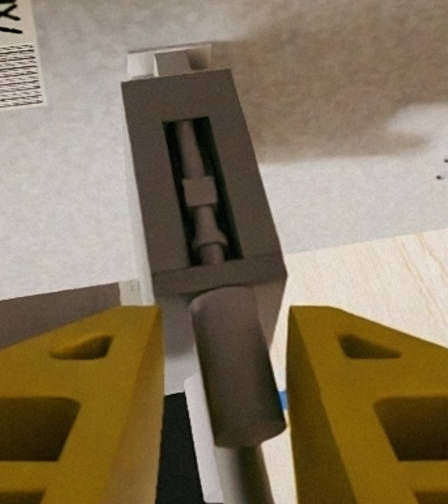

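Call:
execute_actions(
  actions=[
    {"rows":[[0.3,0.03,0.03,0,0,0,1,-0.25,2.58,0.84,1.55,-0.36,0.5,-0.9]],"steps":8},
  ],
  pictures=false,
)

Call:
execute_actions(
  actions=[
    {"rows":[[0.3,0.03,0.03,0,0,0,1,-0.25,2.58,0.84,1.55,-0.36,1.9,-0.65]],"steps":8},
  ],
  pictures=false,
)

Call:
execute_actions(
  actions=[
    {"rows":[[0.3,0.03,0.03,0,0,0,1,-0.25,2.58,0.84,1.55,-0.36,0.5,-0.9]],"steps":8},
  ],
  pictures=false,
)

Call:
execute_actions(
  actions=[
    {"rows":[[0.3,0.03,0.03,0,0,0,1,-0.25,2.58,0.84,1.55,-0.36,1.9,-0.65]],"steps":8},
  ],
  pictures=false,
)

Call:
execute_actions(
  actions=[
    {"rows":[[0.3,0.03,0.03,0,0,0,1,-0.25,2.58,0.84,1.55,-0.36,0.5,-0.9]],"steps":8},
  ],
  pictures=false,
)

Call:
execute_actions(
  actions=[
    {"rows":[[0.3,0.03,0.03,0,0,0,1,-0.25,2.58,0.84,1.55,-0.36,1.9,-0.65]],"steps":8},
  ],
  pictures=false,
)

Call:
execute_actions(
  actions=[
    {"rows":[[0.3,0.03,0.03,0,0,0,1,-0.25,2.58,0.84,1.55,-0.36,0.5,-0.9]],"steps":8},
  ],
  pictures=false,
)

Call:
execute_actions(
  actions=[
    {"rows":[[0.3,0.03,0.03,0,0,0,1,-0.25,2.58,0.84,1.55,-0.36,1.9,-0.65]],"steps":8},
  ],
  pictures=false,
)

Call:
execute_actions(
  actions=[
    {"rows":[[0.3,0.03,0.03,0,0,0,1,-0.25,2.58,0.84,1.55,-0.36,0.5,-0.9]],"steps":8},
  ],
  pictures=false,
)

Call:
execute_actions(
  actions=[
    {"rows":[[0.3,0.03,0.03,0,0,0,1,-0.25,2.58,0.84,1.55,-0.36,1.9,-0.65]],"steps":8},
  ],
  pictures=false,
)

Call:
execute_actions(
  actions=[
    {"rows":[[0.3,0.03,0.03,0,0,0,1,-0.25,2.58,0.84,1.55,-0.36,0.5,-0.9]],"steps":8},
  ],
  pictures=false,
)

Call:
execute_actions(
  actions=[
    {"rows":[[0.3,0.03,0.03,0,0,0,1,-0.25,2.58,0.84,1.55,-0.36,1.9,-0.65]],"steps":8},
  ],
  pictures=false,
)

Call:
execute_actions(
  actions=[
    {"rows":[[0.3,0.03,0.03,0,0,0,1,-0.25,2.58,0.84,1.55,-0.36,0.5,-0.9]],"steps":8},
  ],
  pictures=false,
)

Call:
execute_actions(
  actions=[
    {"rows":[[0.3,0.03,0.03,0,0,0,1,-0.25,2.58,0.84,1.55,-0.36,1.9,-0.65]],"steps":8},
  ],
  pictures=false,
)

Call:
execute_actions(
  actions=[
    {"rows":[[0.3,0.03,0.03,0,0,0,1,-0.25,2.58,0.84,1.55,-0.36,0.5,-0.9]],"steps":8},
  ],
  pictures=false,
)

Call:
execute_actions(
  actions=[
    {"rows":[[0.3,0.03,0.03,0,0,0,1,-0.25,2.58,0.84,1.55,-0.36,1.9,-0.65]],"steps":8},
  ],
  pictures=false,
)

Call:
execute_actions(
  actions=[
    {"rows":[[0.3,0.03,0.03,0,0,0,1,-0.25,2.58,0.84,1.55,-0.36,0.5,-0.9]],"steps":8},
  ],
  pictures=false,
)

Call:
execute_actions(
  actions=[
    {"rows":[[0.3,0.03,0.03,0,0,0,1,-0.25,2.58,0.84,1.55,-0.36,1.9,-0.65]],"steps":8},
  ],
  pictures=false,
)

Call:
execute_actions(
  actions=[
    {"rows":[[0.3,0.03,0.03,0,0,0,1,-0.25,2.58,0.84,1.55,-0.36,0.5,-0.9]],"steps":8},
  ],
  pictures=false,
)

Call:
execute_actions(
  actions=[
    {"rows":[[0.3,0.03,0.03,0,0,0,1,-0.25,2.58,0.84,1.55,-0.36,1.53,-0.65]]},
  ],
)

Call:
zoom_image(
  camera="cam_right_wrist",
  region=[220,230,460,500],
)

Scene clock: 135.33 s of 10600.00 s.
left_arm: end_effector_position=(+0.2634, +0.3630, +0.3273) grip_measured=+1.000 end_effector_quat_wxyz=(+0.695, -0.066, +0.714, +0.047) | right_arm: end_effector_position=(+0.5266, -0.2521, +0.0988) grip_measured=-0.889 end_effector_quat_wxyz=(+0.537, +0.266, +0.731, +0.327)
Joint positions: left_arm=[ 0.307  0.024  0.019 -0.004 -0.007 -0.009  0.093] | right_arm=[-0.255  2.589  0.826  1.55  -0.354  0.798  0.003]
Joint velocities: left_arm=[ 0.012  0.002  0.007  0.051 -0.051  0.022  0.   ] | right_arm=[ 0.007  0.007 -0.002  0.007  0.022 -1.736 -0.001]
Joint torques (N m, as the arm reports them, + toward a larger angle): left_arm=[-0.41  2.55  9.14  2.31  0.07  0.14] | right_arm=[ -0.03 -10.07   4.8    2.07  -0.01  -0.66]
Steps of this call (steps 1 to 30: the robot went on to your last target; steps 31 to 90: nothing new was sent; then 16.77 s passed at rest; steps 91 to 98: all 8 steps of this action). Readings (joint positions):
91: left_arm=[0.307 0.024 0.019 -0.004 -0.007 -0.009] | right_arm=[-0.255 2.589 0.826 1.550 -0.352 1.442]
92: left_arm=[0.307 0.024 0.019 -0.004 -0.007 -0.009] | right_arm=[-0.255 2.589 0.826 1.550 -0.353 1.341]
94: left_arm=[0.307 0.024 0.019 -0.004 -0.007 -0.009] | right_arm=[-0.255 2.589 0.826 1.548 -0.353 1.142]
98: the state above

Scene clock: 135.60 s of 10600.00 s.
left_arm: end_effector_position=(+0.2634, +0.3630, +0.3273) grip_measured=+1.000 end_effector_quat_wxyz=(+0.695, -0.066, +0.714, +0.047) | right_arm: end_effector_position=(+0.5269, -0.2525, +0.0989) grip_measured=-0.651 end_effector_quat_wxyz=(+0.377, +0.520, +0.578, +0.503)
Joint positions: left_arm=[ 0.307  0.024  0.019 -0.004 -0.007 -0.009  0.093] | right_arm=[-0.255  2.589  0.827  1.55  -0.351  1.563  0.014]
Joint velocities: left_arm=[ 0.012 -0.017  0.012 -0.037 -0.037  0.037  0.   ] | right_arm=[ 0.002 -0.017 -0.022 -0.022  0.022  2.22  -0.001]
Joint torques (N m, as the arm reports them, + toward a larger angle): left_arm=[-0.46  2.45  9.09  2.28  0.05  0.14] | right_arm=[  0.33 -10.11   4.65   2.13  -0.07  -0.13]
Steps of this call (steps 1 to 8: all 8 steps of this action). Readings (joint positions):
1: left_arm=[0.307 0.024 0.019 -0.004 -0.007 -0.009] | right_arm=[-0.255 2.589 0.826 1.552 -0.350 0.875]
2: left_arm=[0.307 0.024 0.019 -0.004 -0.007 -0.009] | right_arm=[-0.255 2.589 0.827 1.551 -0.350 0.976]
4: left_arm=[0.307 0.024 0.019 -0.004 -0.007 -0.009] | right_arm=[-0.255 2.589 0.827 1.550 -0.351 1.178]
8: the state above

Scene clock: 135.87 s of 10600.00 s.
left_arm: end_effector_position=(+0.2634, +0.3630, +0.3273) grip_measured=+1.000 end_effector_quat_wxyz=(+0.695, -0.066, +0.714, +0.047) | right_arm: end_effector_position=(+0.5268, -0.2523, +0.0986) grip_measured=-0.889 end_effector_quat_wxyz=(+0.532, +0.277, +0.727, +0.334)
Joint positions: left_arm=[ 0.307  0.024  0.019 -0.004 -0.007 -0.009  0.093] | right_arm=[-0.255  2.589  0.827  1.548 -0.352  0.827  0.003]
Joint velocities: left_arm=[ 0.012  0.002 -0.007 -0.022 -0.022  0.007  0.   ] | right_arm=[-0.027 -0.027 -0.017  0.066  0.022 -1.956  0.001]
Joint torques (N m, as the arm reports them, + toward a larger angle): left_arm=[-0.43  2.48  9.05  2.29  0.06  0.14] | right_arm=[  0.42 -10.5    4.71   2.09   0.    -0.52]
Steps of this call (steps 1 to 8: all 8 steps of this action). Readings (joint positions):
1: left_arm=[0.307 0.024 0.019 -0.004 -0.007 -0.009] | right_arm=[-0.255 2.589 0.827 1.547 -0.352 1.492]
2: left_arm=[0.307 0.024 0.019 -0.004 -0.007 -0.009] | right_arm=[-0.255 2.589 0.827 1.547 -0.352 1.391]
4: left_arm=[0.307 0.024 0.019 -0.004 -0.007 -0.009] | right_arm=[-0.255 2.589 0.827 1.547 -0.353 1.191]
8: the state above

Scene clock: 136.13 s of 10600.00 s.
left_arm: end_effector_position=(+0.2634, +0.3630, +0.3273) grip_measured=+1.000 end_effector_quat_wxyz=(+0.695, -0.066, +0.714, +0.047) | right_arm: end_effector_position=(+0.5270, -0.2523, +0.0988) grip_measured=-0.651 end_effector_quat_wxyz=(+0.372, +0.525, +0.573, +0.507)
Joint positions: left_arm=[ 0.307  0.024  0.019 -0.004 -0.007 -0.009  0.093] | right_arm=[-0.255  2.589  0.828  1.548 -0.352  1.582  0.014]
Joint velocities: left_arm=[-0.017 -0.002  0.002  0.037 -0.051  0.022  0.   ] | right_arm=[ 0.017 -0.007  0.002  0.051 -0.066  2.161 -0.001]
Joint torques (N m, as the arm reports them, + toward a larger angle): left_arm=[-0.35  2.52  9.08  2.29  0.08  0.11] | right_arm=[ 0.21 -9.98  4.39  2.13 -0.04 -0.17]
Steps of this call (steps 1 to 8: all 8 steps of this action). Readings (joint positions):
1: left_arm=[0.307 0.024 0.019 -0.004 -0.007 -0.009] | right_arm=[-0.255 2.589 0.827 1.549 -0.350 0.903]
2: left_arm=[0.307 0.024 0.019 -0.004 -0.007 -0.009] | right_arm=[-0.255 2.589 0.828 1.549 -0.350 1.004]
4: left_arm=[0.307 0.024 0.019 -0.004 -0.007 -0.009] | right_arm=[-0.255 2.589 0.828 1.549 -0.351 1.205]
8: the state above

Scene clock: 136.40 s of 10600.00 s.
left_arm: end_effector_position=(+0.2634, +0.3630, +0.3273) grip_measured=+1.000 end_effector_quat_wxyz=(+0.695, -0.066, +0.714, +0.047) | right_arm: end_effector_position=(+0.5269, -0.2520, +0.0986) grip_measured=-0.889 end_effector_quat_wxyz=(+0.530, +0.281, +0.725, +0.338)
Joint positions: left_arm=[ 0.307  0.024  0.019 -0.004 -0.007 -0.009  0.093] | right_arm=[-0.255  2.589  0.828  1.548 -0.353  0.839  0.003]
Joint velocities: left_arm=[ 0.002 -0.022  0.002  0.007 -0.066  0.022  0.   ] | right_arm=[ 0.017  0.007 -0.012  0.066 -0.051 -1.971 -0.001]
Joint torques (N m, as the arm reports them, + toward a larger angle): left_arm=[-0.39  2.48  9.09  2.3   0.05  0.15] | right_arm=[  0.51 -10.29   4.51   1.96   0.04  -0.61]
Steps of this call (steps 1 to 8: all 8 steps of this action). Readings (joint positions):
1: left_arm=[0.307 0.024 0.019 -0.004 -0.007 -0.009] | right_arm=[-0.255 2.589 0.828 1.545 -0.352 1.510]
2: left_arm=[0.307 0.024 0.019 -0.004 -0.007 -0.009] | right_arm=[-0.255 2.589 0.828 1.547 -0.353 1.409]
4: left_arm=[0.307 0.024 0.019 -0.004 -0.007 -0.009] | right_arm=[-0.255 2.589 0.828 1.546 -0.353 1.209]
8: the state above

Scene clock: 136.67 s of 10600.00 s.
left_arm: end_effector_position=(+0.2634, +0.3630, +0.3273) grip_measured=+1.000 end_effector_quat_wxyz=(+0.695, -0.066, +0.714, +0.047) | right_arm: end_effector_position=(+0.5271, -0.2523, +0.0988) grip_measured=-0.651 end_effector_quat_wxyz=(+0.370, +0.527, +0.571, +0.508)
Joint positions: left_arm=[ 0.307  0.024  0.019 -0.004 -0.007 -0.009  0.093] | right_arm=[-0.255  2.589  0.828  1.548 -0.352  1.589  0.014]
Joint velocities: left_arm=[-0.002  0.002  0.002  0.022 -0.037  0.007  0.   ] | right_arm=[-0.002  0.022 -0.007  0.022 -0.037  2.044  0.001]
Joint torques (N m, as the arm reports them, + toward a larger angle): left_arm=[-0.37  2.47  9.1   2.3   0.02  0.13] | right_arm=[ 0.25 -9.97  4.35  2.13 -0.05 -0.08]
Steps of this call (steps 1 to 8: all 8 steps of this action). Readings (joint positions):
1: left_arm=[0.307 0.024 0.019 -0.004 -0.007 -0.009] | right_arm=[-0.255 2.589 0.828 1.549 -0.350 0.914]
2: left_arm=[0.307 0.024 0.019 -0.004 -0.007 -0.009] | right_arm=[-0.255 2.589 0.828 1.548 -0.350 1.015]
4: left_arm=[0.307 0.024 0.019 -0.004 -0.007 -0.009] | right_arm=[-0.255 2.589 0.828 1.548 -0.351 1.216]
8: the state above

Scene clock: 136.93 s of 10600.00 s.
left_arm: end_effector_position=(+0.2634, +0.3630, +0.3273) grip_measured=+1.000 end_effector_quat_wxyz=(+0.695, -0.066, +0.714, +0.047) | right_arm: end_effector_position=(+0.5270, -0.2520, +0.0986) grip_measured=-0.889 end_effector_quat_wxyz=(+0.529, +0.283, +0.725, +0.339)
Joint positions: left_arm=[ 0.307  0.024  0.019 -0.004 -0.007 -0.009  0.093] | right_arm=[-0.255  2.589  0.828  1.547 -0.353  0.843  0.003]
Joint velocities: left_arm=[-0.007 -0.007 -0.002  0.007 -0.051  0.037  0.   ] | right_arm=[ 0.007 -0.002 -0.002 -0.007 -0.037 -2.015  0.   ]
Joint torques (N m, as the arm reports them, + toward a larger angle): left_arm=[-0.39  2.48  9.    2.31  0.02  0.15] | right_arm=[  0.36 -10.17   4.56   2.06   0.06  -0.6 ]
Steps of this call (steps 1 to 8: all 8 steps of this action). Readings (joint positions):
1: left_arm=[0.307 0.024 0.019 -0.004 -0.007 -0.009] | right_arm=[-0.255 2.589 0.828 1.545 -0.352 1.517]
2: left_arm=[0.307 0.024 0.019 -0.004 -0.007 -0.009] | right_arm=[-0.255 2.589 0.828 1.546 -0.353 1.416]
4: left_arm=[0.307 0.024 0.019 -0.004 -0.007 -0.009] | right_arm=[-0.255 2.589 0.828 1.546 -0.353 1.216]
8: the state above

Scene clock: 137.20 s of 10600.00 s.
left_arm: end_effector_position=(+0.2634, +0.3630, +0.3273) grip_measured=+1.000 end_effector_quat_wxyz=(+0.695, -0.066, +0.714, +0.047) | right_arm: end_effector_position=(+0.5270, -0.2523, +0.0987) grip_measured=-0.651 end_effector_quat_wxyz=(+0.369, +0.528, +0.571, +0.509)
Joint positions: left_arm=[ 0.307  0.024  0.019 -0.004 -0.007 -0.009  0.093] | right_arm=[-0.255  2.589  0.828  1.548 -0.352  1.592  0.014]
Joint velocities: left_arm=[-0.012 -0.007 -0.002  0.037  0.037  0.007  0.   ] | right_arm=[ 0.022  0.012 -0.007  0.081 -0.037  2.029  0.   ]
Joint torques (N m, as the arm reports them, + toward a larger angle): left_arm=[-0.36  2.5   9.08  2.28  0.05  0.12] | right_arm=[  0.23 -10.25   4.6    2.14  -0.03  -0.12]
Steps of this call (steps 1 to 8: all 8 steps of this action). Readings (joint positions):
1: left_arm=[0.307 0.024 0.019 -0.004 -0.007 -0.009] | right_arm=[-0.255 2.589 0.828 1.548 -0.350 0.918]
2: left_arm=[0.307 0.024 0.019 -0.004 -0.007 -0.009] | right_arm=[-0.255 2.589 0.828 1.548 -0.350 1.019]
4: left_arm=[0.307 0.024 0.019 -0.004 -0.007 -0.009] | right_arm=[-0.255 2.589 0.828 1.548 -0.351 1.220]
8: the state above

Scene clock: 137.47 s of 10600.00 s.
left_arm: end_effector_position=(+0.2634, +0.3630, +0.3273) grip_measured=+1.000 end_effector_quat_wxyz=(+0.695, -0.066, +0.714, +0.047) | right_arm: end_effector_position=(+0.5270, -0.2521, +0.0986) grip_measured=-0.889 end_effector_quat_wxyz=(+0.529, +0.283, +0.724, +0.339)
Joint positions: left_arm=[ 0.307  0.024  0.019 -0.004 -0.007 -0.009  0.093] | right_arm=[-0.255  2.589  0.828  1.547 -0.353  0.845  0.003]
Joint velocities: left_arm=[-0.007 -0.007 -0.007 -0.007 -0.066 -0.022  0.   ] | right_arm=[-0.002  0.007 -0.007  0.095 -0.066 -2.088  0.   ]
Joint torques (N m, as the arm reports them, + toward a larger angle): left_arm=[-0.44  2.46  9.02  2.31  0.08  0.12] | right_arm=[ 0.07 -9.89  4.53  2.09  0.03 -0.56]
Steps of this call (steps 1 to 8: all 8 steps of this action). Readings (joint positions):
1: left_arm=[0.307 0.024 0.019 -0.004 -0.007 -0.009] | right_arm=[-0.255 2.589 0.828 1.545 -0.352 1.520]
2: left_arm=[0.307 0.024 0.019 -0.004 -0.007 -0.009] | right_arm=[-0.255 2.589 0.828 1.546 -0.353 1.418]
4: left_arm=[0.307 0.024 0.019 -0.004 -0.007 -0.009] | right_arm=[-0.255 2.589 0.828 1.546 -0.353 1.218]
8: the state above

Scene clock: 137.73 s of 10600.00 s.
left_arm: end_effector_position=(+0.2634, +0.3630, +0.3273) grip_measured=+1.000 end_effector_quat_wxyz=(+0.695, -0.066, +0.714, +0.047) | right_arm: end_effector_position=(+0.5270, -0.2523, +0.0987) grip_measured=-0.651 end_effector_quat_wxyz=(+0.369, +0.528, +0.571, +0.509)
Joint positions: left_arm=[ 0.307  0.024  0.019 -0.004 -0.007 -0.009  0.093] | right_arm=[-0.255  2.589  0.828  1.548 -0.352  1.593  0.014]
Joint velocities: left_arm=[-0.007  0.017  0.012  0.037 -0.037 -0.066  0.   ] | right_arm=[-0.007 -0.002 -0.007 -0.037 -0.022  2.044 -0.001]
Joint torques (N m, as the arm reports them, + toward a larger angle): left_arm=[-0.47  2.57  9.05  2.28  0.07  0.12] | right_arm=[  0.3  -10.19   4.52   2.11  -0.05  -0.14]
Steps of this call (steps 1 to 8: all 8 steps of this action). Readings (joint positions):
1: left_arm=[0.307 0.024 0.019 -0.004 -0.007 -0.009] | right_arm=[-0.255 2.589 0.828 1.548 -0.350 0.919]
2: left_arm=[0.307 0.024 0.019 -0.004 -0.007 -0.009] | right_arm=[-0.255 2.589 0.828 1.548 -0.350 1.021]
4: left_arm=[0.307 0.024 0.019 -0.004 -0.007 -0.009] | right_arm=[-0.255 2.589 0.828 1.548 -0.351 1.222]
8: the state above

Scene clock: 138.00 s of 10600.00 s.
left_arm: end_effector_position=(+0.2634, +0.3630, +0.3273) grip_measured=+1.000 end_effector_quat_wxyz=(+0.695, -0.066, +0.714, +0.047) | right_arm: end_effector_position=(+0.5270, -0.2521, +0.0986) grip_measured=-0.889 end_effector_quat_wxyz=(+0.529, +0.284, +0.724, +0.339)
Joint positions: left_arm=[ 0.307  0.024  0.019 -0.004 -0.007 -0.009  0.093] | right_arm=[-0.255  2.589  0.828  1.547 -0.353  0.846  0.003]
Joint velocities: left_arm=[-0.002 -0.002  0.012 -0.022  0.007  0.022  0.   ] | right_arm=[-0.022  0.017 -0.007  0.037 -0.037 -2.029 -0.001]
Joint torques (N m, as the arm reports them, + toward a larger angle): left_arm=[-0.47  2.5   9.02  2.3   0.04  0.09] | right_arm=[ 0.42 -9.95  4.7   2.06  0.04 -0.6 ]
Steps of this call (steps 1 to 8: all 8 steps of this action). Readings (joint positions):
1: left_arm=[0.307 0.024 0.019 -0.004 -0.007 -0.009] | right_arm=[-0.255 2.589 0.828 1.545 -0.352 1.520]
2: left_arm=[0.307 0.024 0.019 -0.004 -0.007 -0.009] | right_arm=[-0.255 2.589 0.828 1.546 -0.353 1.419]
4: left_arm=[0.307 0.024 0.019 -0.004 -0.007 -0.009] | right_arm=[-0.255 2.589 0.828 1.546 -0.353 1.219]
8: the state above

Scene clock: 138.27 s of 10600.00 s.
left_arm: end_effector_position=(+0.2634, +0.3630, +0.3273) grip_measured=+1.000 end_effector_quat_wxyz=(+0.695, -0.066, +0.714, +0.047) | right_arm: end_effector_position=(+0.5270, -0.2523, +0.0987) grip_measured=-0.651 end_effector_quat_wxyz=(+0.369, +0.529, +0.570, +0.509)
Joint positions: left_arm=[ 0.307  0.024  0.019 -0.004 -0.007 -0.009  0.093] | right_arm=[-0.255  2.589  0.828  1.548 -0.352  1.593  0.014]
Joint velocities: left_arm=[-0.012 -0.012 -0.007 -0.037  0.007  0.022  0.   ] | right_arm=[ 0.012 -0.007 -0.002 -0.051  0.007  1.985 -0.   ]
Joint torques (N m, as the arm reports them, + toward a larger angle): left_arm=[-0.43  2.54  9.14  2.31  0.02  0.12] | right_arm=[  0.62 -10.05   4.26   2.18   0.    -0.12]
Steps of this call (steps 1 to 8: all 8 steps of this action). Readings (joint positions):
1: left_arm=[0.307 0.024 0.019 -0.004 -0.007 -0.009] | right_arm=[-0.255 2.589 0.828 1.548 -0.350 0.920]
2: left_arm=[0.307 0.024 0.019 -0.004 -0.007 -0.009] | right_arm=[-0.255 2.589 0.828 1.548 -0.350 1.021]
4: left_arm=[0.307 0.024 0.019 -0.004 -0.007 -0.009] | right_arm=[-0.255 2.589 0.828 1.548 -0.351 1.223]
8: the state above

Scene clock: 138.53 s of 10600.00 s.
left_arm: end_effector_position=(+0.2634, +0.3630, +0.3273) grip_measured=+1.000 end_effector_quat_wxyz=(+0.695, -0.066, +0.714, +0.047) | right_arm: end_effector_position=(+0.5270, -0.2520, +0.0986) grip_measured=-0.889 end_effector_quat_wxyz=(+0.529, +0.284, +0.724, +0.340)
Joint positions: left_arm=[ 0.307  0.024  0.019 -0.004 -0.007 -0.009  0.093] | right_arm=[-0.255  2.589  0.828  1.547 -0.353  0.846  0.003]
Joint velocities: left_arm=[-0.002 -0.002 -0.017  0.022 -0.037 -0.022  0.   ] | right_arm=[ 0.002  0.002  0.002  0.125  0.007 -2.059 -0.001]
Joint torques (N m, as the arm reports them, + toward a larger angle): left_arm=[-0.43  2.53  9.07  2.3   0.06  0.14] | right_arm=[  0.28 -10.27   4.79   2.07  -0.04  -0.57]
Steps of this call (steps 1 to 8: all 8 steps of this action). Readings (joint positions):
1: left_arm=[0.307 0.024 0.019 -0.004 -0.007 -0.009] | right_arm=[-0.255 2.589 0.828 1.545 -0.352 1.521]
2: left_arm=[0.307 0.024 0.019 -0.004 -0.007 -0.009] | right_arm=[-0.255 2.589 0.828 1.546 -0.353 1.420]
4: left_arm=[0.307 0.024 0.019 -0.004 -0.007 -0.009] | right_arm=[-0.255 2.589 0.828 1.546 -0.353 1.220]
8: the state above

Scene clock: 138.80 s of 10600.00 s.
left_arm: end_effector_position=(+0.2634, +0.3630, +0.3273) grip_measured=+1.000 end_effector_quat_wxyz=(+0.695, -0.066, +0.714, +0.047) | right_arm: end_effector_position=(+0.5270, -0.2523, +0.0987) grip_measured=-0.651 end_effector_quat_wxyz=(+0.369, +0.529, +0.570, +0.509)
Joint positions: left_arm=[ 0.307  0.024  0.019 -0.004 -0.007 -0.009  0.093] | right_arm=[-0.255  2.589  0.828  1.548 -0.352  1.594  0.014]
Joint velocities: left_arm=[-0.012 -0.007  0.012  0.022 -0.051  0.022  0.   ] | right_arm=[-0.007  0.012 -0.027  0.037  0.066  2.044 -0.001]
Joint torques (N m, as the arm reports them, + toward a larger angle): left_arm=[-0.4   2.56  9.21  2.29  0.07  0.12] | right_arm=[  0.31 -10.2    4.56   2.16   0.01  -0.09]
Steps of this call (steps 1 to 8: all 8 steps of this action). Readings (joint positions):
1: left_arm=[0.307 0.024 0.019 -0.004 -0.007 -0.009] | right_arm=[-0.255 2.589 0.828 1.548 -0.350 0.920]
2: left_arm=[0.307 0.024 0.019 -0.004 -0.007 -0.009] | right_arm=[-0.255 2.589 0.828 1.548 -0.350 1.022]
4: left_arm=[0.307 0.024 0.019 -0.004 -0.007 -0.009] | right_arm=[-0.255 2.589 0.828 1.548 -0.351 1.223]
8: the state above

Scene clock: 139.07 s of 10600.00 s.
left_arm: end_effector_position=(+0.2634, +0.3630, +0.3273) grip_measured=+1.000 end_effector_quat_wxyz=(+0.695, -0.066, +0.714, +0.047) | right_arm: end_effector_position=(+0.5270, -0.2520, +0.0986) grip_measured=-0.889 end_effector_quat_wxyz=(+0.529, +0.284, +0.724, +0.340)
Joint positions: left_arm=[ 0.307  0.024  0.019 -0.004 -0.007 -0.009  0.093] | right_arm=[-0.255  2.589  0.828  1.547 -0.353  0.846  0.003]
Joint velocities: left_arm=[ 0.007 -0.017 -0.002 -0.095 -0.007 -0.037  0.   ] | right_arm=[-0.007  0.012  0.002  0.066 -0.007 -2.117 -0.   ]
Joint torques (N m, as the arm reports them, + toward a larger angle): left_arm=[-0.51  2.54  9.18  2.29  0.05  0.12] | right_arm=[  0.02 -10.16   4.48   2.08   0.03  -0.52]
Steps of this call (steps 1 to 8: all 8 steps of this action). Readings (joint positions):
1: left_arm=[0.307 0.024 0.019 -0.004 -0.007 -0.009] | right_arm=[-0.255 2.589 0.828 1.545 -0.352 1.522]
2: left_arm=[0.307 0.024 0.019 -0.004 -0.007 -0.009] | right_arm=[-0.255 2.589 0.828 1.546 -0.353 1.420]
4: left_arm=[0.307 0.024 0.019 -0.004 -0.007 -0.009] | right_arm=[-0.255 2.589 0.828 1.546 -0.353 1.220]
8: the state above

Scene clock: 139.33 s of 10600.00 s.
left_arm: end_effector_position=(+0.2634, +0.3630, +0.3273) grip_measured=+1.000 end_effector_quat_wxyz=(+0.695, -0.066, +0.714, +0.047) | right_arm: end_effector_position=(+0.5270, -0.2523, +0.0986) grip_measured=-0.651 end_effector_quat_wxyz=(+0.369, +0.529, +0.570, +0.509)
Joint positions: left_arm=[ 0.307  0.024  0.019 -0.004 -0.007 -0.009  0.093] | right_arm=[-0.255  2.589  0.828  1.547 -0.352  1.594  0.014]
Joint velocities: left_arm=[ 0.007 -0.017  0.002 -0.066 -0.007 -0.095  0.   ] | right_arm=[-0.002 -0.017 -0.017  0.051 -0.037  2.     0.   ]
Joint torques (N m, as the arm reports them, + toward a larger angle): left_arm=[-0.36  2.47  9.19  2.29  0.06  0.11] | right_arm=[ 0.15 -9.98  4.61  2.13 -0.04 -0.16]
Steps of this call (steps 1 to 8: all 8 steps of this action). Readings (joint positions):
1: left_arm=[0.307 0.024 0.019 -0.004 -0.007 -0.009] | right_arm=[-0.255 2.589 0.828 1.548 -0.350 0.921]
2: left_arm=[0.307 0.024 0.019 -0.004 -0.007 -0.009] | right_arm=[-0.255 2.589 0.828 1.548 -0.350 1.022]
4: left_arm=[0.307 0.024 0.019 -0.004 -0.007 -0.009] | right_arm=[-0.255 2.589 0.828 1.547 -0.351 1.223]
8: the state above

Scene clock: 139.60 s of 10600.00 s.
left_arm: end_effector_position=(+0.2634, +0.3630, +0.3273) grip_measured=+1.000 end_effector_quat_wxyz=(+0.695, -0.066, +0.714, +0.047) | right_arm: end_effector_position=(+0.5270, -0.2520, +0.0986) grip_measured=-0.889 end_effector_quat_wxyz=(+0.529, +0.284, +0.724, +0.340)
Joint positions: left_arm=[ 0.307  0.024  0.019 -0.004 -0.007 -0.009  0.093] | right_arm=[-0.255  2.589  0.828  1.547 -0.354  0.846  0.003]
Joint velocities: left_arm=[-0.012  0.007  0.002 -0.007 -0.037 -0.051  0.   ] | right_arm=[-0.002  0.002 -0.017  0.139 -0.066 -2.088 -0.   ]
Joint torques (N m, as the arm reports them, + toward a larger angle): left_arm=[-0.42  2.49  9.18  2.29  0.06  0.11] | right_arm=[  0.41 -10.14   4.62   2.08   0.    -0.54]
Steps of this call (steps 1 to 8: all 8 steps of this action). Readings (joint positions):
1: left_arm=[0.307 0.024 0.019 -0.004 -0.007 -0.009] | right_arm=[-0.255 2.589 0.828 1.545 -0.352 1.522]
2: left_arm=[0.307 0.024 0.019 -0.004 -0.007 -0.009] | right_arm=[-0.255 2.589 0.828 1.546 -0.353 1.420]
4: left_arm=[0.307 0.024 0.019 -0.004 -0.007 -0.009] | right_arm=[-0.255 2.589 0.828 1.546 -0.353 1.220]
8: the state above

Scene clock: 139.87 s of 10600.00 s.
left_arm: end_effector_position=(+0.2634, +0.3630, +0.3273) grip_measured=+1.000 end_effector_quat_wxyz=(+0.695, -0.066, +0.714, +0.047) | right_arm: end_effector_position=(+0.5270, -0.2523, +0.0987) grip_measured=-0.651 end_effector_quat_wxyz=(+0.369, +0.529, +0.570, +0.509)
Joint positions: left_arm=[ 0.307  0.024  0.019 -0.004 -0.007 -0.009  0.093] | right_arm=[-0.255  2.589  0.828  1.548 -0.352  1.594  0.014]
Joint velocities: left_arm=[-0.012  0.012 -0.022  0.022  0.037 -0.051  0.   ] | right_arm=[-0.002 -0.012 -0.002 -0.022 -0.022  2.073  0.002]
Joint torques (N m, as the arm reports them, + toward a larger angle): left_arm=[-0.29  2.39  9.19  2.31  0.06  0.12] | right_arm=[  0.27 -10.16   4.67   2.23  -0.03  -0.16]
Steps of this call (steps 1 to 8: all 8 steps of this action). Readings (joint positions):
1: left_arm=[0.307 0.024 0.019 -0.004 -0.007 -0.009] | right_arm=[-0.255 2.589 0.828 1.548 -0.351 0.921]
2: left_arm=[0.307 0.024 0.019 -0.004 -0.007 -0.009] | right_arm=[-0.255 2.589 0.828 1.548 -0.351 1.022]
4: left_arm=[0.307 0.024 0.019 -0.004 -0.007 -0.009] | right_arm=[-0.255 2.589 0.828 1.548 -0.352 1.223]
8: the state above

Scene clock: 140.13 s of 10600.00 s.
left_arm: end_effector_position=(+0.2634, +0.3630, +0.3273) grip_measured=+1.000 end_effector_quat_wxyz=(+0.695, -0.066, +0.714, +0.047) | right_arm: end_effector_position=(+0.5270, -0.2520, +0.0986) grip_measured=-0.889 end_effector_quat_wxyz=(+0.529, +0.284, +0.724, +0.340)
Joint positions: left_arm=[ 0.307  0.024  0.019 -0.004 -0.007 -0.009  0.093] | right_arm=[-0.255  2.589  0.828  1.547 -0.354  0.847  0.003]
Joint velocities: left_arm=[-0.002 -0.007 -0.022 -0.051  0.007 -0.007  0.   ] | right_arm=[-0.002  0.007 -0.022  0.007  0.022 -2.103  0.001]
Joint torques (N m, as the arm reports them, + toward a larger angle): left_arm=[-0.34  2.43  9.22  2.31  0.07  0.13] | right_arm=[  0.34 -10.08   4.87   2.15  -0.01  -0.47]
Steps of this call (steps 1 to 8: all 8 steps of this action). Readings (joint positions):
1: left_arm=[0.307 0.024 0.019 -0.004 -0.007 -0.009] | right_arm=[-0.255 2.589 0.828 1.545 -0.352 1.522]
2: left_arm=[0.307 0.024 0.019 -0.004 -0.007 -0.009] | right_arm=[-0.255 2.589 0.828 1.546 -0.353 1.420]
4: left_arm=[0.307 0.024 0.019 -0.004 -0.007 -0.009] | right_arm=[-0.255 2.589 0.828 1.546 -0.353 1.220]
8: the state above

Scene clock: 140.63 s of 10600.00 s.
left_arm: end_effector_position=(+0.2634, +0.3630, +0.3273) grip_measured=+1.000 end_effector_quat_wxyz=(+0.695, -0.066, +0.714, +0.047) | right_arm: end_effector_position=(+0.5272, -0.2523, +0.0989) grip_measured=-0.651 end_effector_quat_wxyz=(+0.393, +0.501, +0.595, +0.491)
Joint positions: left_arm=[ 0.307  0.024  0.019 -0.004 -0.007 -0.009  0.093] | right_arm=[-0.255  2.589  0.828  1.548 -0.352  1.498  0.014]
Joint velocities: left_arm=[ 0.002 -0.017  0.007 -0.022 -0.081 -0.022  0.   ] | right_arm=[ 0.002 -0.017  0.012  0.051  0.037  0.168 -0.001]
Joint torques (N m, as the arm reports them, + toward a larger angle): left_arm=[-0.45  2.41  9.18  2.27  0.07  0.12] | right_arm=[  0.35 -10.13   4.71   2.17  -0.05  -0.14]
Steps of this call (steps 1 to 15: all 15 steps of this action). Readings (joint positions):
1: left_arm=[0.307 0.024 0.019 -0.004 -0.007 -0.009] | right_arm=[-0.255 2.589 0.828 1.548 -0.351 0.921]
2: left_arm=[0.307 0.024 0.019 -0.004 -0.007 -0.009] | right_arm=[-0.255 2.589 0.828 1.548 -0.351 1.023]
4: left_arm=[0.307 0.024 0.019 -0.004 -0.007 -0.009] | right_arm=[-0.255 2.589 0.828 1.548 -0.351 1.203]
8: left_arm=[0.307 0.024 0.019 -0.004 -0.007 -0.009] | right_arm=[-0.255 2.589 0.828 1.548 -0.352 1.395]
15: the state above

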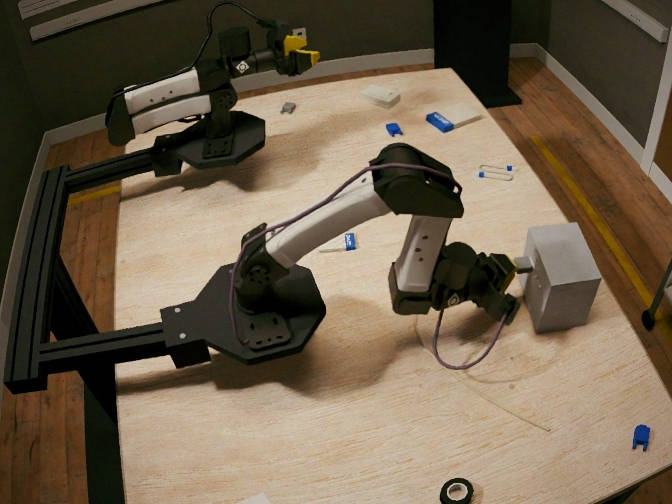

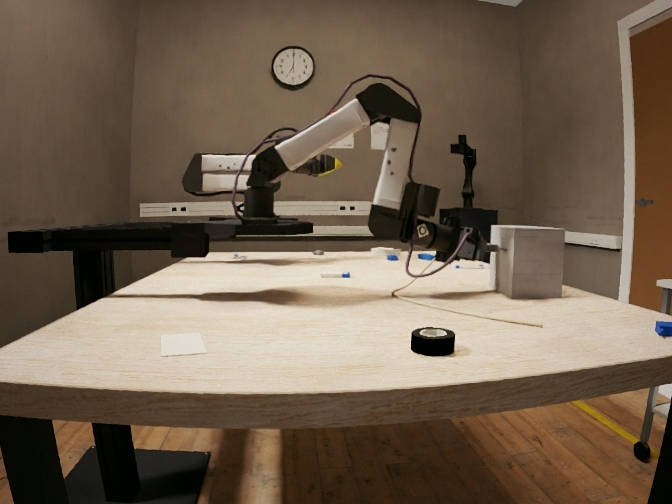

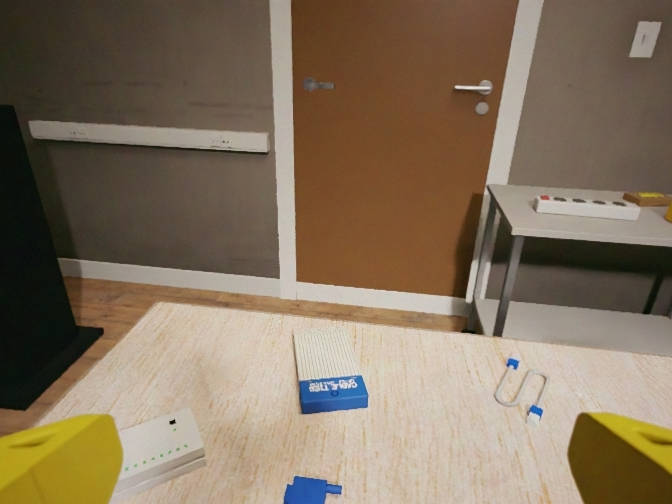

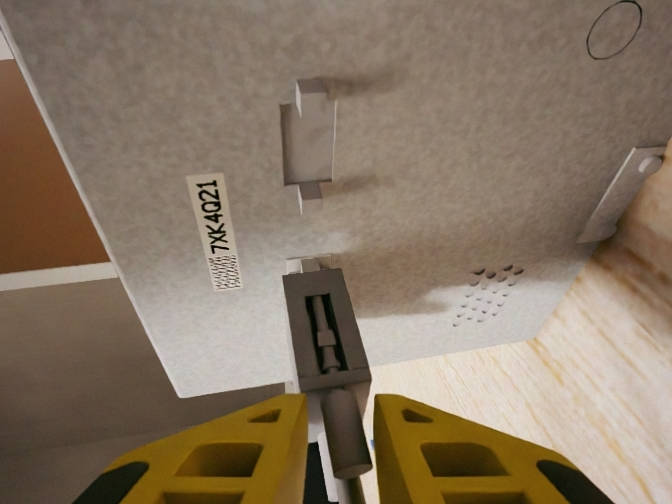

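Region (220, 230, 460, 500) of cam_right_wrist's 672x504 image, scaled by 1.867, with more detail than that image has.

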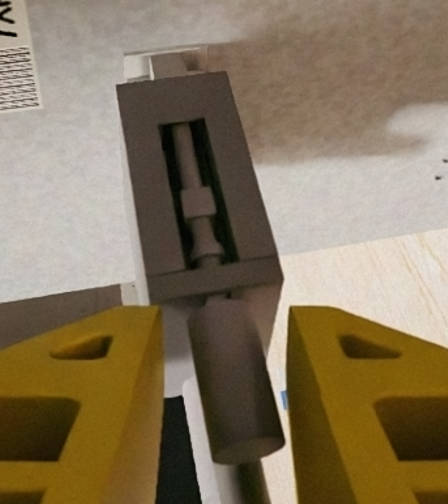

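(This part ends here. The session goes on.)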